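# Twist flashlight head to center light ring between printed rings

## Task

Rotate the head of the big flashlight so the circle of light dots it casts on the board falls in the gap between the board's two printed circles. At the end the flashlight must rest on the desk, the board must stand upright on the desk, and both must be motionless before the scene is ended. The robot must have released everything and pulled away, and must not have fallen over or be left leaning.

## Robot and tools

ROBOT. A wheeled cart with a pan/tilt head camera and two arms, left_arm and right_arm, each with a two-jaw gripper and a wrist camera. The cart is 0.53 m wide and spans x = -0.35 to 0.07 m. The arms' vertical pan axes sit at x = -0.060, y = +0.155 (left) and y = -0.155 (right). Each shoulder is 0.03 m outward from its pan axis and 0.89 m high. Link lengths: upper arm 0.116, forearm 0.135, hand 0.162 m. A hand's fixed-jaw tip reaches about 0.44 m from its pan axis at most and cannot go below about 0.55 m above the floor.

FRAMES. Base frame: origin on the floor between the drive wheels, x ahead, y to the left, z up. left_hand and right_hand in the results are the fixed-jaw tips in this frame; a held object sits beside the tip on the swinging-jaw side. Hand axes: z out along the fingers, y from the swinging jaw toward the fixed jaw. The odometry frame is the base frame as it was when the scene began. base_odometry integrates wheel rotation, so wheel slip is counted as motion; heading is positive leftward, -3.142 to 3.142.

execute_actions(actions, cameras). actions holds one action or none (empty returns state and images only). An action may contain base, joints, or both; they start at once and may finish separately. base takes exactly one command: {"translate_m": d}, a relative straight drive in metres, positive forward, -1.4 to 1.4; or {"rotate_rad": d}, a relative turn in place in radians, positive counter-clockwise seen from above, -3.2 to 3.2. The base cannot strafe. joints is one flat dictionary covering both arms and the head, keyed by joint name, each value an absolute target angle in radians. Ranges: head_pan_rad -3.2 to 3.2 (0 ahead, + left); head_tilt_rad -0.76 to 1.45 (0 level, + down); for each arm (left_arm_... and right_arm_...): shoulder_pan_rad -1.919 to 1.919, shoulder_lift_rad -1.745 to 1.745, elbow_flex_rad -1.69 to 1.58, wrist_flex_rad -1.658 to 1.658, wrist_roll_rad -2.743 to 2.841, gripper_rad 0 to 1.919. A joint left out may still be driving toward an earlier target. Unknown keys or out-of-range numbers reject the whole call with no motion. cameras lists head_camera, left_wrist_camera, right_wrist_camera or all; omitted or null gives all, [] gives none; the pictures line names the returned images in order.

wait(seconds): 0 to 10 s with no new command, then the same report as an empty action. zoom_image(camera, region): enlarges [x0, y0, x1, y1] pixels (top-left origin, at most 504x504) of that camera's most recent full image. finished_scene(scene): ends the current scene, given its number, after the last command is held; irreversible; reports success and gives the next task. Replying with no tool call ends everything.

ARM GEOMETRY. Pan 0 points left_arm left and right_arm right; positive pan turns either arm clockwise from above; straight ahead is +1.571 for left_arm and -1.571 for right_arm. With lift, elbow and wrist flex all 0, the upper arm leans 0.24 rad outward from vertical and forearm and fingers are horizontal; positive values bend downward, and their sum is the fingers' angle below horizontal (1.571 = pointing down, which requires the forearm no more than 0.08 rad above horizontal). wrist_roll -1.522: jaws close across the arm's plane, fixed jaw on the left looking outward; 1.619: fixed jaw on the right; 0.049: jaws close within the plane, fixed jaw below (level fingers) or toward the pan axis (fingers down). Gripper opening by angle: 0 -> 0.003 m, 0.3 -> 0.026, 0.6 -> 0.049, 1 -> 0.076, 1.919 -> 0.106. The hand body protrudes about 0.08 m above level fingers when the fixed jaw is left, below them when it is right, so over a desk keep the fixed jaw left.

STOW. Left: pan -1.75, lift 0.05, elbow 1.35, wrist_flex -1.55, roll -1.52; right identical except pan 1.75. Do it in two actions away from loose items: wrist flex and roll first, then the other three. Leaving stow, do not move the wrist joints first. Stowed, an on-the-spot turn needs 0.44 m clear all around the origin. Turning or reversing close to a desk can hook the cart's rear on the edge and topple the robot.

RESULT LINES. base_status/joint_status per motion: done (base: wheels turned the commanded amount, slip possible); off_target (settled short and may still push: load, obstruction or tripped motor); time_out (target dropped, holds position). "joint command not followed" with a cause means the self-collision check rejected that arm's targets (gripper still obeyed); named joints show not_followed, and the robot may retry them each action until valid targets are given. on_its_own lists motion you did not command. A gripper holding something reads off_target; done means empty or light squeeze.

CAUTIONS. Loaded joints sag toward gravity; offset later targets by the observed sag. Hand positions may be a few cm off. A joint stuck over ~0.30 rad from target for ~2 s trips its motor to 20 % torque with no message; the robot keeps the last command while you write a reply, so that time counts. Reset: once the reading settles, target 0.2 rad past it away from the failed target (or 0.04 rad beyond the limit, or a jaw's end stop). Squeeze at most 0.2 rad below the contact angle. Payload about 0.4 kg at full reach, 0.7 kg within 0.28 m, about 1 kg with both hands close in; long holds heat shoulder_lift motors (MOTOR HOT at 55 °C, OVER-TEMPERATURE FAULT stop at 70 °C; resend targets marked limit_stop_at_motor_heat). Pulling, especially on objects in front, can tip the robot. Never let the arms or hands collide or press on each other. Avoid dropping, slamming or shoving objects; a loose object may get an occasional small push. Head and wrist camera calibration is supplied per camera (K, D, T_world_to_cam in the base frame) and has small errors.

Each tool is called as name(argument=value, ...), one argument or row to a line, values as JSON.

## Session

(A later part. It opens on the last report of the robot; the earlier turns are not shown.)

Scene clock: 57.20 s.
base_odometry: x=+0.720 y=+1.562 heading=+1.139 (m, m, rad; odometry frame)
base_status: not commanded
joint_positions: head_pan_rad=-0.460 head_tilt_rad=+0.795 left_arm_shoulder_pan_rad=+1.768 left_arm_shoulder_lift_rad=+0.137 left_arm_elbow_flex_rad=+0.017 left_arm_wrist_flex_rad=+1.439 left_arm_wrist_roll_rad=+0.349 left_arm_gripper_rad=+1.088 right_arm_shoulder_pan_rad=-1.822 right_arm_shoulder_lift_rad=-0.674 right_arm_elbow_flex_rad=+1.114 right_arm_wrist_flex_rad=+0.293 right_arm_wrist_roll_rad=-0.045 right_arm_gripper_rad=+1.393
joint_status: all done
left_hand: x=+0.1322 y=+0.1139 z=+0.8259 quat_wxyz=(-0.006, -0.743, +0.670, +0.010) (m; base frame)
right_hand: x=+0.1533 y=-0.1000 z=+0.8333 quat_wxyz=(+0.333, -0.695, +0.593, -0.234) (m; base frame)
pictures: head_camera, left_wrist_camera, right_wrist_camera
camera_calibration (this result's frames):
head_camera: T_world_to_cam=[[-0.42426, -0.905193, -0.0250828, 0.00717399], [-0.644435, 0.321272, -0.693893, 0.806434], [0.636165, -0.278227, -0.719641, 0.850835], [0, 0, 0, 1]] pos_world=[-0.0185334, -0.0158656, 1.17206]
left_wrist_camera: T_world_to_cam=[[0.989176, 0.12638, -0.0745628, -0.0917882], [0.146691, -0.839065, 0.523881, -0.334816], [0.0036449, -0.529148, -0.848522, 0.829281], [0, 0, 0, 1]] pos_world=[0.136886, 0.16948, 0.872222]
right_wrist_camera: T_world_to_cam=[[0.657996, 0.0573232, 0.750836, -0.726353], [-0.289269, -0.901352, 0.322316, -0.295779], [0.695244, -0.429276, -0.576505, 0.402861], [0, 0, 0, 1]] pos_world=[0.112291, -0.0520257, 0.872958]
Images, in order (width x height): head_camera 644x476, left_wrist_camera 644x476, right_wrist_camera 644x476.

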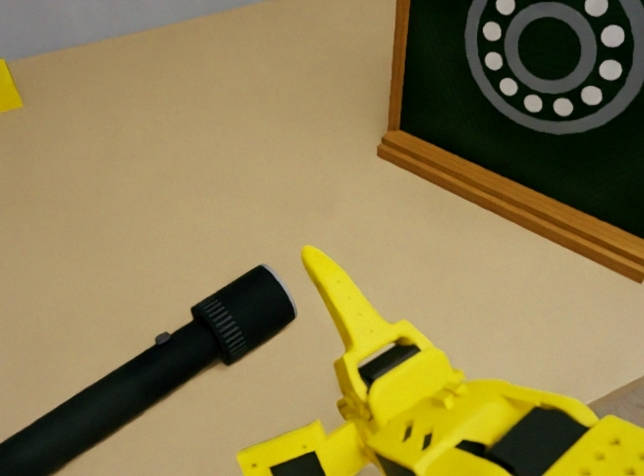

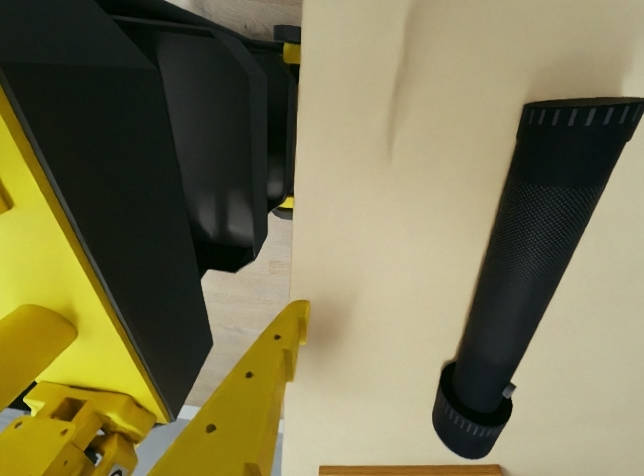

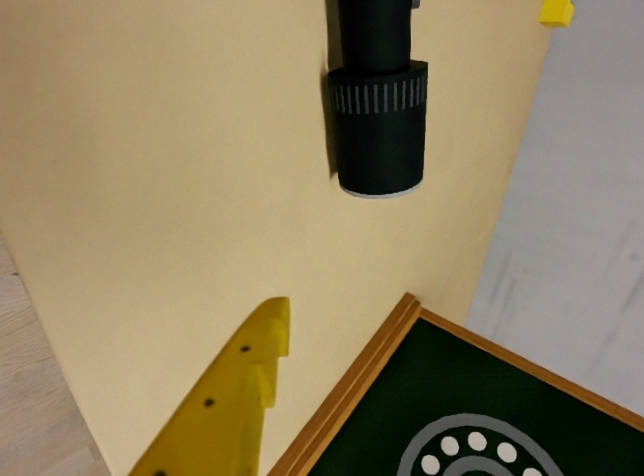

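It rolled away from the edge. Back off and watch.

execute_actions(
  actions=[
    {"base":{"translate_m":-0.3},"joints":{"head_pan_rad":-0.2,"head_tilt_rad":0.55}},
  ],
  cameras=["head_camera"],
)

wait(
  seconds=3,
)

Scene clock: 60.73 s.
base_odometry: x=+0.595 y=+1.290 heading=+1.139 (m, m, rad; odometry frame)
base_status: done
joint_positions: head_pan_rad=-0.210 head_tilt_rad=+0.564 left_arm_shoulder_pan_rad=+1.768 left_arm_shoulder_lift_rad=+0.135 left_arm_elbow_flex_rad=+0.017 left_arm_wrist_flex_rad=+1.439 left_arm_wrist_roll_rad=+0.349 left_arm_gripper_rad=+1.088 right_arm_shoulder_pan_rad=-1.822 right_arm_shoulder_lift_rad=-0.674 right_arm_elbow_flex_rad=+1.114 right_arm_wrist_flex_rad=+0.294 right_arm_wrist_roll_rad=-0.045 right_arm_gripper_rad=+1.393
joint_status: all done
left_hand: x=+0.1323 y=+0.1139 z=+0.8261 quat_wxyz=(-0.005, -0.743, +0.670, +0.009) (m; base frame)
right_hand: x=+0.1531 y=-0.1000 z=+0.8331 quat_wxyz=(+0.332, -0.695, +0.594, -0.234) (m; base frame)
pictures: head_camera
camera_calibration (this result's frames):
head_camera: T_world_to_cam=[[-0.182071, -0.983093, -0.019457, 0.0120817], [-0.529882, 0.114766, -0.84027, 0.980298], [0.828296, -0.142679, -0.541819, 0.655192], [0, 0, 0, 1]] pos_world=[-0.0210508, -0.00714519, 1.17895]
Images, in order (width x height): head_camera 644x476.

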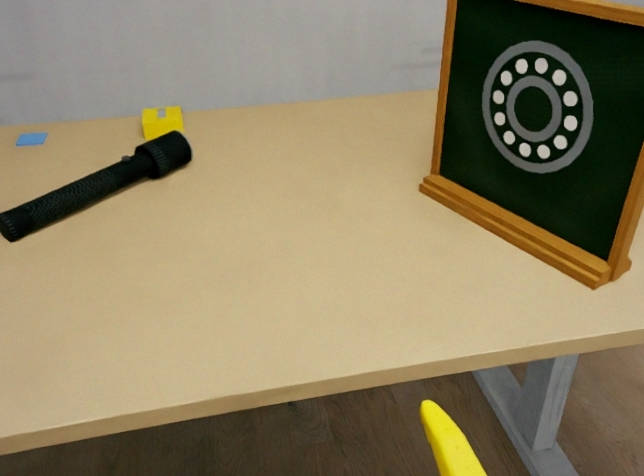

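Scene clock: 63.73 s.
base_odometry: x=+0.595 y=+1.290 heading=+1.139 (m, m, rad; odometry frame)
base_status: done
joint_positions: head_pan_rad=-0.210 head_tilt_rad=+0.564 left_arm_shoulder_pan_rad=+1.768 left_arm_shoulder_lift_rad=+0.135 left_arm_elbow_flex_rad=+0.017 left_arm_wrist_flex_rad=+1.439 left_arm_wrist_roll_rad=+0.349 left_arm_gripper_rad=+1.088 right_arm_shoulder_pan_rad=-1.822 right_arm_shoulder_lift_rad=-0.674 right_arm_elbow_flex_rad=+1.114 right_arm_wrist_flex_rad=+0.294 right_arm_wrist_roll_rad=-0.045 right_arm_gripper_rad=+1.393
joint_status: all done
left_hand: x=+0.1323 y=+0.1139 z=+0.8261 quat_wxyz=(-0.005, -0.743, +0.670, +0.009) (m; base frame)
right_hand: x=+0.1531 y=-0.1000 z=+0.8331 quat_wxyz=(+0.332, -0.695, +0.594, -0.234) (m; base frame)
wait: 3.00 s; at rest by 0.27 s
pictures: head_camera, left_wrist_camera, right_wrist_camera
camera_calibration (this result's frames):
head_camera: T_world_to_cam=[[-0.182071, -0.983093, -0.019457, 0.0120817], [-0.529882, 0.114766, -0.84027, 0.980299], [0.828297, -0.142679, -0.541819, 0.655192], [0, 0, 0, 1]] pos_world=[-0.0210509, -0.00714519, 1.17895]
left_wrist_camera: T_world_to_cam=[[0.989287, 0.126358, -0.0731126, -0.0930781], [0.145902, -0.838908, 0.524353, -0.335285], [0.00492125, -0.529403, -0.848356, 0.829209], [0, 0, 0, 1]] pos_world=[0.136919, 0.169473, 0.872468]
right_wrist_camera: T_world_to_cam=[[0.659111, 0.0576089, 0.749836, -0.725417], [-0.288789, -0.90123, 0.323088, -0.296515], [0.694387, -0.429496, -0.577374, 0.403692], [0, 0, 0, 1]] pos_world=[0.112182, -0.0520537, 0.872825]
Images, in order (width x height): head_camera 644x476, left_wrist_camera 644x476, right_wrist_camera 644x476.

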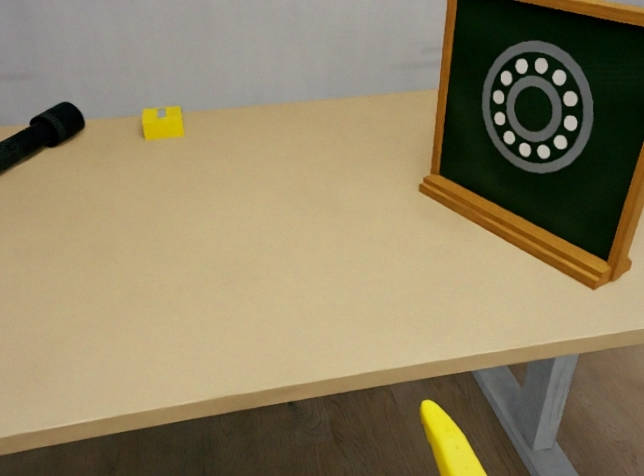

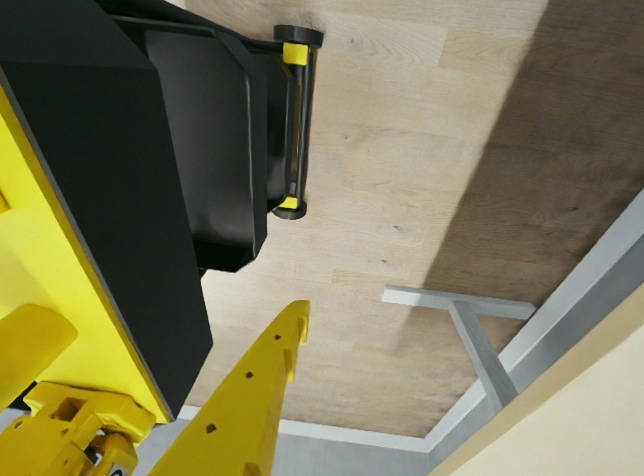

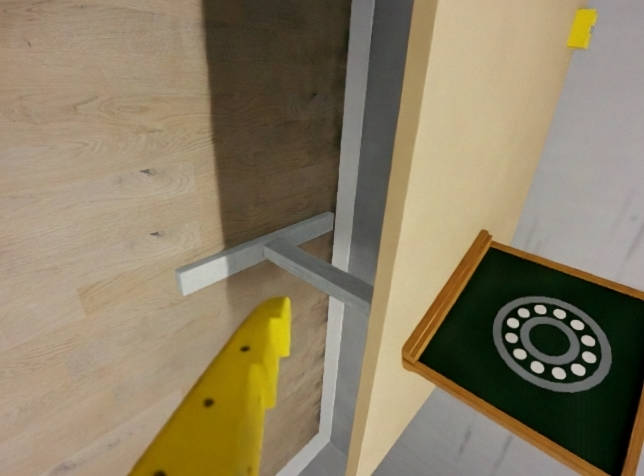

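execute_actions(
  actions=[
    {"joints":{"head_pan_rad":0.3}},
  ],
  cameras=["head_camera"],
)

wait(
  seconds=4,
)

Scene clock: 65.90 s.
base_odometry: x=+0.595 y=+1.290 heading=+1.139 (m, m, rad; odometry frame)
base_status: not commanded
joint_positions: head_pan_rad=+0.290 head_tilt_rad=+0.564 left_arm_shoulder_pan_rad=+1.768 left_arm_shoulder_lift_rad=+0.135 left_arm_elbow_flex_rad=+0.017 left_arm_wrist_flex_rad=+1.439 left_arm_wrist_roll_rad=+0.349 left_arm_gripper_rad=+1.088 right_arm_shoulder_pan_rad=-1.822 right_arm_shoulder_lift_rad=-0.674 right_arm_elbow_flex_rad=+1.114 right_arm_wrist_flex_rad=+0.294 right_arm_wrist_roll_rad=-0.045 right_arm_gripper_rad=+1.393
joint_status: all done
left_hand: x=+0.1323 y=+0.1139 z=+0.8261 quat_wxyz=(-0.005, -0.743, +0.670, +0.009) (m; base frame)
right_hand: x=+0.1531 y=-0.1000 z=+0.8331 quat_wxyz=(+0.332, -0.695, +0.594, -0.234) (m; base frame)
pictures: head_camera
camera_calibration (this result's frames):
head_camera: T_world_to_cam=[[0.311511, -0.950043, -0.019457, 0.03528], [-0.520041, -0.153308, -0.84027, 0.980761], [0.79531, 0.271872, -0.541819, 0.653642], [0, 0, 0, 1]] pos_world=[-0.0208017, 0.00616944, 1.17895]
Images, in order (width x height): head_camera 644x476.

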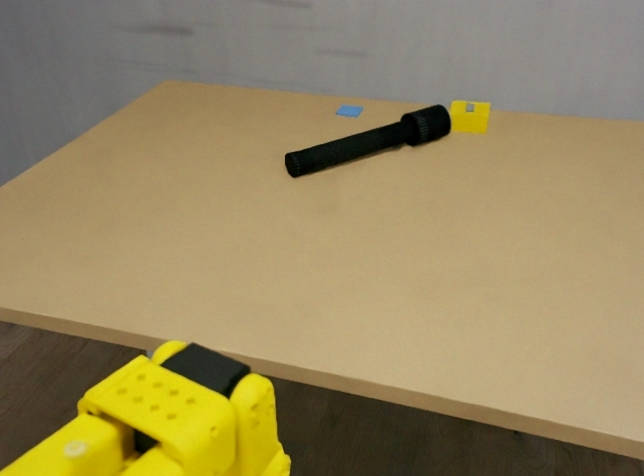

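Scene clock: 69.90 s.
base_odometry: x=+0.595 y=+1.290 heading=+1.139 (m, m, rad; odometry frame)
base_status: not commanded
joint_positions: head_pan_rad=+0.290 head_tilt_rad=+0.564 left_arm_shoulder_pan_rad=+1.768 left_arm_shoulder_lift_rad=+0.135 left_arm_elbow_flex_rad=+0.017 left_arm_wrist_flex_rad=+1.439 left_arm_wrist_roll_rad=+0.349 left_arm_gripper_rad=+1.088 right_arm_shoulder_pan_rad=-1.822 right_arm_shoulder_lift_rad=-0.674 right_arm_elbow_flex_rad=+1.114 right_arm_wrist_flex_rad=+0.294 right_arm_wrist_roll_rad=-0.045 right_arm_gripper_rad=+1.393
joint_status: all done
left_hand: x=+0.1323 y=+0.1139 z=+0.8261 quat_wxyz=(-0.005, -0.743, +0.670, +0.009) (m; base frame)
right_hand: x=+0.1531 y=-0.1000 z=+0.8331 quat_wxyz=(+0.332, -0.695, +0.594, -0.234) (m; base frame)
wait: 4.00 s; at rest by 0.27 s
pictures: head_camera, left_wrist_camera, right_wrist_camera
camera_calibration (this result's frames):
head_camera: T_world_to_cam=[[0.311511, -0.950043, -0.019457, 0.03528], [-0.520041, -0.153308, -0.84027, 0.980761], [0.79531, 0.271872, -0.541819, 0.653642], [0, 0, 0, 1]] pos_world=[-0.0208017, 0.00616945, 1.17895]
left_wrist_camera: T_world_to_cam=[[0.989287, 0.126358, -0.0731126, -0.0930781], [0.145902, -0.838908, 0.524353, -0.335285], [0.00492125, -0.529403, -0.848356, 0.829209], [0, 0, 0, 1]] pos_world=[0.136919, 0.169473, 0.872468]
right_wrist_camera: T_world_to_cam=[[0.659111, 0.0576089, 0.749836, -0.725417], [-0.288789, -0.90123, 0.323088, -0.296515], [0.694387, -0.429496, -0.577374, 0.403692], [0, 0, 0, 1]] pos_world=[0.112182, -0.0520537, 0.872825]
Images, in order (width x height): head_camera 644x476, left_wrist_camera 644x476, right_wrist_camera 644x476.

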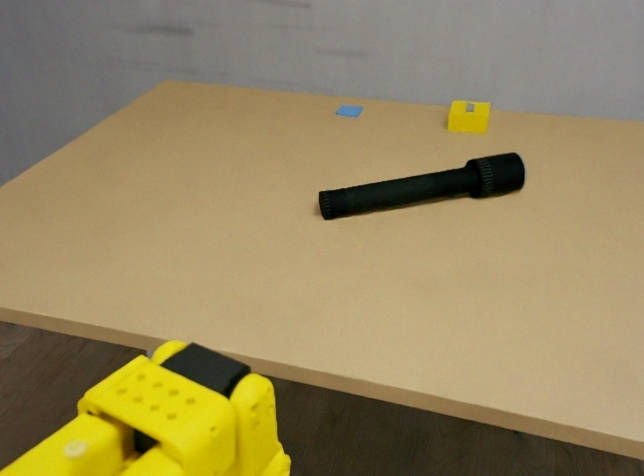

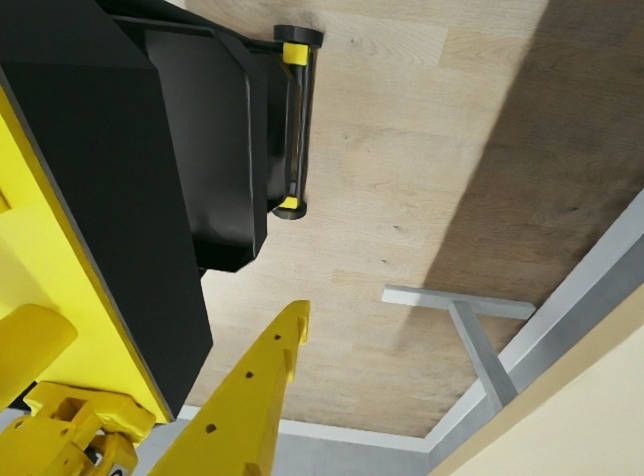

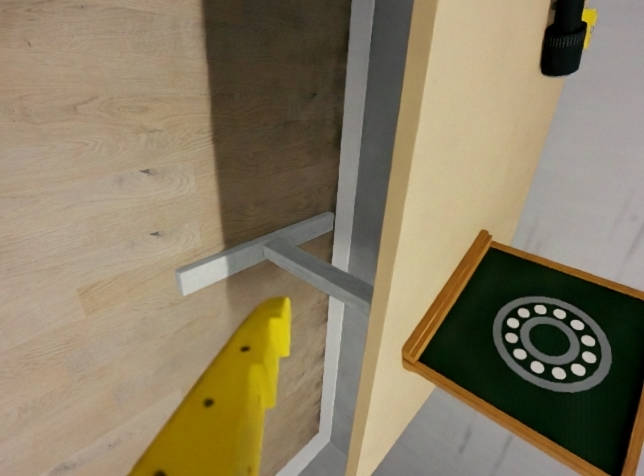

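Rolling back; go block it.

execute_actions(
  actions=[
    {"base":{"translate_m":0.3},"joints":{"head_pan_rad":0.1,"head_tilt_rad":0.8,"left_arm_gripper_rad":0.05,"left_arm_shoulder_lift_rad":0.47,"left_arm_elbow_flex_rad":0.11,"left_arm_wrist_flex_rad":0.97}},
  ],
  cameras=["head_camera"],
)

Scene clock: 73.87 s.
base_odometry: x=+0.720 y=+1.562 heading=+1.137 (m, m, rad; odometry frame)
base_status: done
joint_positions: head_pan_rad=+0.110 head_tilt_rad=+0.795 left_arm_shoulder_pan_rad=+1.768 left_arm_shoulder_lift_rad=+0.483 left_arm_elbow_flex_rad=+0.111 left_arm_wrist_flex_rad=+0.981 left_arm_wrist_roll_rad=+0.349 left_arm_gripper_rad=+0.061 right_arm_shoulder_pan_rad=-1.822 right_arm_shoulder_lift_rad=-0.674 right_arm_elbow_flex_rad=+1.114 right_arm_wrist_flex_rad=+0.294 right_arm_wrist_roll_rad=-0.045 right_arm_gripper_rad=+1.393
joint_status: all done
left_hand: x=+0.1494 y=+0.1104 z=+0.7490 quat_wxyz=(-0.001, -0.743, +0.670, +0.002) (m; base frame)
right_hand: x=+0.1531 y=-0.1000 z=+0.8331 quat_wxyz=(+0.332, -0.695, +0.594, -0.234) (m; base frame)
pictures: head_camera
camera_calibration (this result's frames):
head_camera: T_world_to_cam=[[0.131234, -0.991034, -0.025086, 0.0332859], [-0.716025, -0.0772554, -0.693786, 0.802947], [0.685628, 0.109011, -0.719744, 0.853278], [0, 0, 0, 1]] pos_world=[-0.0144692, 0.00200298, 1.17205]
Images, in order (width x height): head_camera 644x476.

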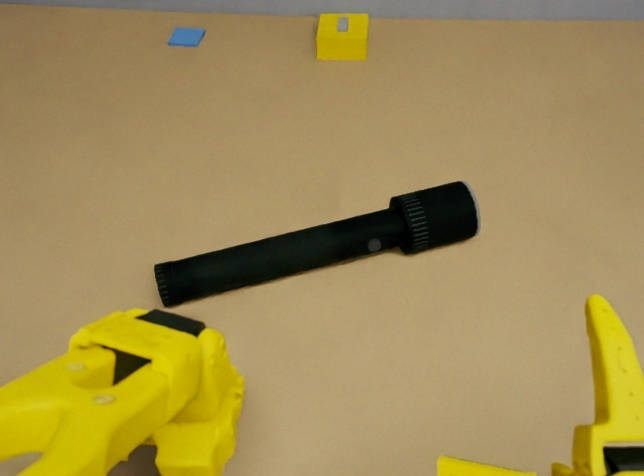

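wait(
  seconds=10,
)

wait(
  seconds=5,
)

Scene clock: 84.80 s.
base_odometry: x=+0.720 y=+1.562 heading=+1.137 (m, m, rad; odometry frame)
base_status: done
joint_positions: head_pan_rad=+0.110 head_tilt_rad=+0.795 left_arm_shoulder_pan_rad=+1.768 left_arm_shoulder_lift_rad=+0.483 left_arm_elbow_flex_rad=+0.111 left_arm_wrist_flex_rad=+0.981 left_arm_wrist_roll_rad=+0.349 left_arm_gripper_rad=+0.061 right_arm_shoulder_pan_rad=-1.822 right_arm_shoulder_lift_rad=-0.674 right_arm_elbow_flex_rad=+1.114 right_arm_wrist_flex_rad=+0.294 right_arm_wrist_roll_rad=-0.045 right_arm_gripper_rad=+1.393
joint_status: all done
left_hand: x=+0.1494 y=+0.1104 z=+0.7490 quat_wxyz=(-0.001, -0.743, +0.670, +0.002) (m; base frame)
right_hand: x=+0.1531 y=-0.1000 z=+0.8331 quat_wxyz=(+0.332, -0.695, +0.594, -0.234) (m; base frame)
wait: 10.00 s; at rest from the start
pictures: head_camera, left_wrist_camera, right_wrist_camera
camera_calibration (this result's frames):
head_camera: T_world_to_cam=[[0.131234, -0.991034, -0.025086, 0.0332859], [-0.716025, -0.0772555, -0.693786, 0.802947], [0.685628, 0.109011, -0.719744, 0.853278], [0, 0, 0, 1]] pos_world=[-0.0144692, 0.00200299, 1.17205]
left_wrist_camera: T_world_to_cam=[[0.990365, 0.126143, -0.0571494, -0.127337], [0.137183, -0.837169, 0.529461, -0.302918], [0.0189439, -0.5322, -0.846407, 0.758622], [0, 0, 0, 1]] pos_world=[0.153294, 0.166207, 0.795209]
right_wrist_camera: T_world_to_cam=[[0.659111, 0.0576089, 0.749836, -0.725417], [-0.288789, -0.90123, 0.323088, -0.296515], [0.694387, -0.429496, -0.577374, 0.403692], [0, 0, 0, 1]] pos_world=[0.112182, -0.0520537, 0.872825]
Images, in order (width x height): head_camera 644x476, left_wrist_camera 644x476, right_wrist_camera 644x476.

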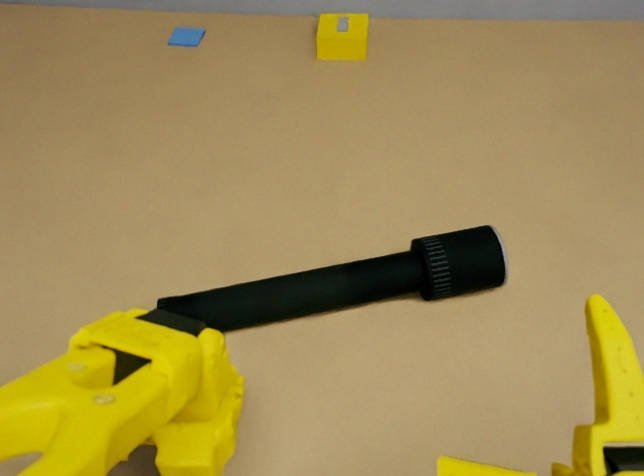

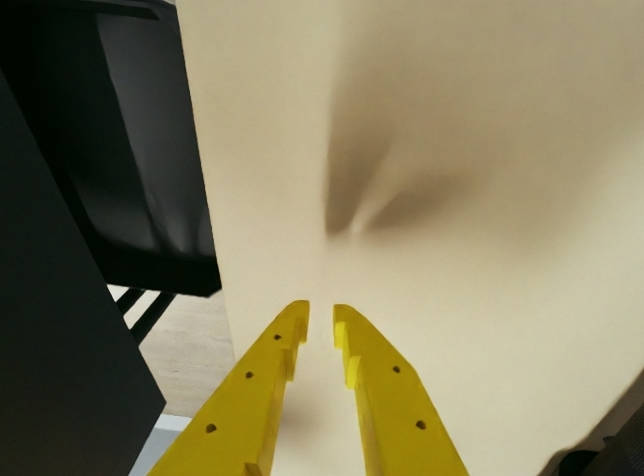

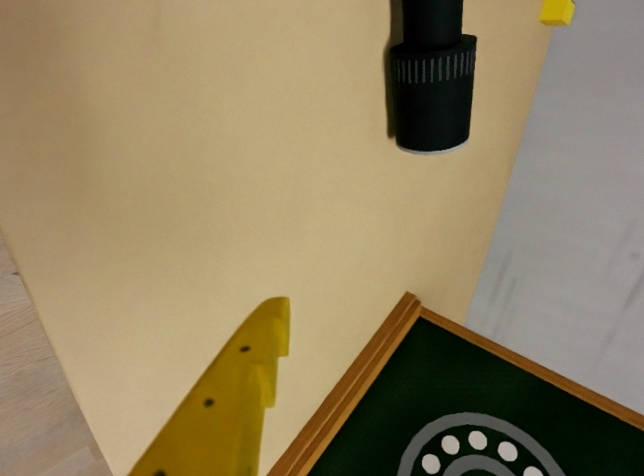

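Scene clock: 89.80 s.
base_odometry: x=+0.720 y=+1.562 heading=+1.137 (m, m, rad; odometry frame)
base_status: done
joint_positions: head_pan_rad=+0.110 head_tilt_rad=+0.795 left_arm_shoulder_pan_rad=+1.768 left_arm_shoulder_lift_rad=+0.483 left_arm_elbow_flex_rad=+0.111 left_arm_wrist_flex_rad=+0.981 left_arm_wrist_roll_rad=+0.349 left_arm_gripper_rad=+0.061 right_arm_shoulder_pan_rad=-1.822 right_arm_shoulder_lift_rad=-0.674 right_arm_elbow_flex_rad=+1.114 right_arm_wrist_flex_rad=+0.294 right_arm_wrist_roll_rad=-0.045 right_arm_gripper_rad=+1.393
joint_status: all done
left_hand: x=+0.1494 y=+0.1104 z=+0.7490 quat_wxyz=(-0.001, -0.743, +0.670, +0.002) (m; base frame)
right_hand: x=+0.1531 y=-0.1000 z=+0.8331 quat_wxyz=(+0.332, -0.695, +0.594, -0.234) (m; base frame)
wait: 5.00 s; at rest by 0.27 s
pictures: head_camera, left_wrist_camera, right_wrist_camera
camera_calibration (this result's frames):
head_camera: T_world_to_cam=[[0.131235, -0.991034, -0.025086, 0.0332859], [-0.716025, -0.0772556, -0.693786, 0.802947], [0.685628, 0.109011, -0.719744, 0.853278], [0, 0, 0, 1]] pos_world=[-0.0144692, 0.00200299, 1.17205]
left_wrist_camera: T_world_to_cam=[[0.990365, 0.126143, -0.0571494, -0.127337], [0.137183, -0.837169, 0.529461, -0.302918], [0.0189439, -0.5322, -0.846407, 0.758622], [0, 0, 0, 1]] pos_world=[0.153294, 0.166207, 0.795209]
right_wrist_camera: T_world_to_cam=[[0.659111, 0.0576089, 0.749836, -0.725417], [-0.288789, -0.90123, 0.323088, -0.296515], [0.694387, -0.429496, -0.577374, 0.403692], [0, 0, 0, 1]] pos_world=[0.112182, -0.0520537, 0.872825]
Images, in order (width x height): head_camera 644x476, left_wrist_camera 644x476, right_wrist_camera 644x476.

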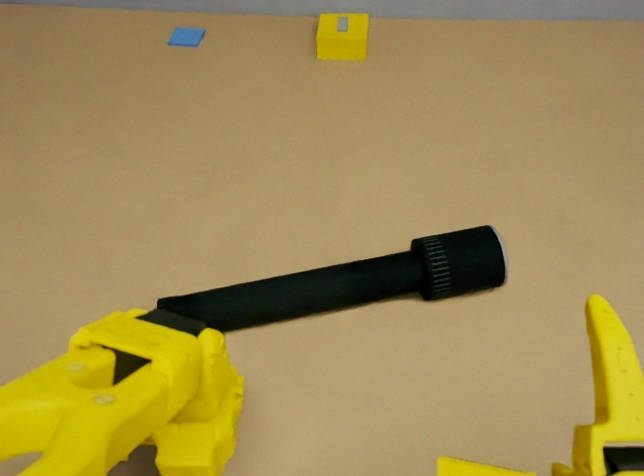

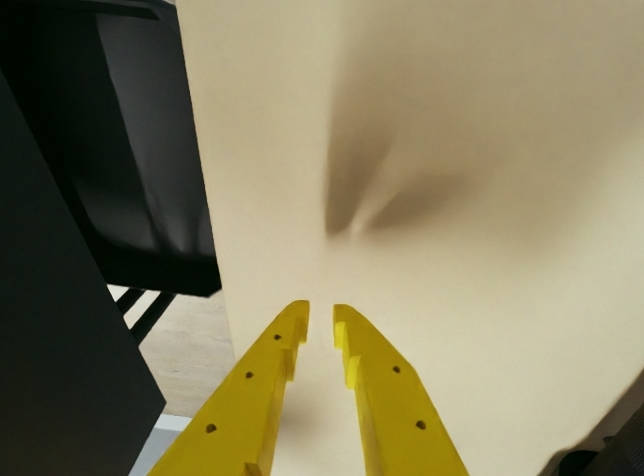

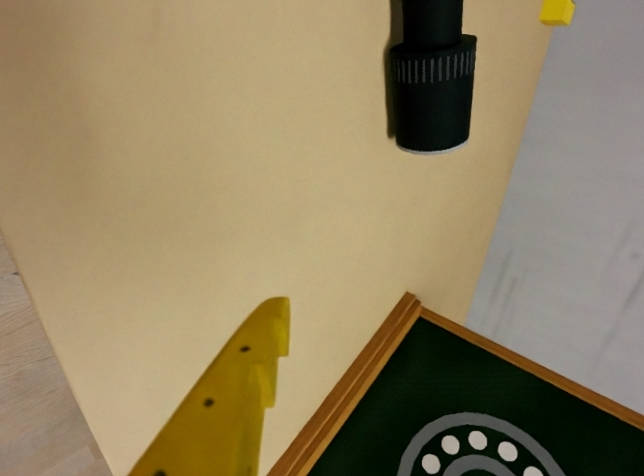

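execute_actions(
  actions=[
    {"base":{"translate_m":-0.2},"joints":{"head_pan_rad":-0.3,"head_tilt_rad":0.55}},
  ],
  cameras=["head_camera"],
)

Scene clock: 92.50 s.
base_odometry: x=+0.636 y=+1.381 heading=+1.138 (m, m, rad; odometry frame)
base_status: done
joint_positions: head_pan_rad=-0.290 head_tilt_rad=+0.564 left_arm_shoulder_pan_rad=+1.768 left_arm_shoulder_lift_rad=+0.483 left_arm_elbow_flex_rad=+0.111 left_arm_wrist_flex_rad=+0.981 left_arm_wrist_roll_rad=+0.349 left_arm_gripper_rad=+0.061 right_arm_shoulder_pan_rad=-1.822 right_arm_shoulder_lift_rad=-0.674 right_arm_elbow_flex_rad=+1.114 right_arm_wrist_flex_rad=+0.294 right_arm_wrist_roll_rad=-0.045 right_arm_gripper_rad=+1.393
joint_status: all done
left_hand: x=+0.1494 y=+0.1104 z=+0.7490 quat_wxyz=(-0.001, -0.743, +0.670, +0.002) (m; base frame)
right_hand: x=+0.1531 y=-0.1000 z=+0.8331 quat_wxyz=(+0.332, -0.695, +0.594, -0.234) (m; base frame)
pictures: head_camera
camera_calibration (this result's frames):
head_camera: T_world_to_cam=[[-0.260159, -0.96537, -0.0194572, 0.00841173], [-0.519004, 0.156803, -0.840266, 0.980805], [0.814219, -0.208505, -0.541825, 0.654537], [0, 0, 0, 1]] pos_world=[-0.0217057, -0.00919891, 1.17895]
Images, in order (width x height): head_camera 644x476.

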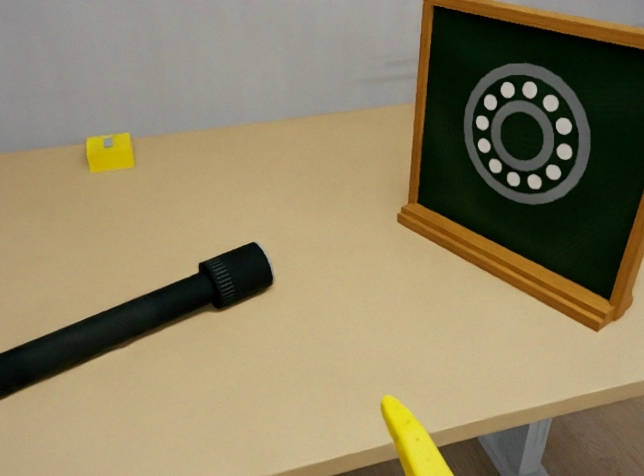

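finished_scene(
  scene=1,
)

The scene is finished: the task was done.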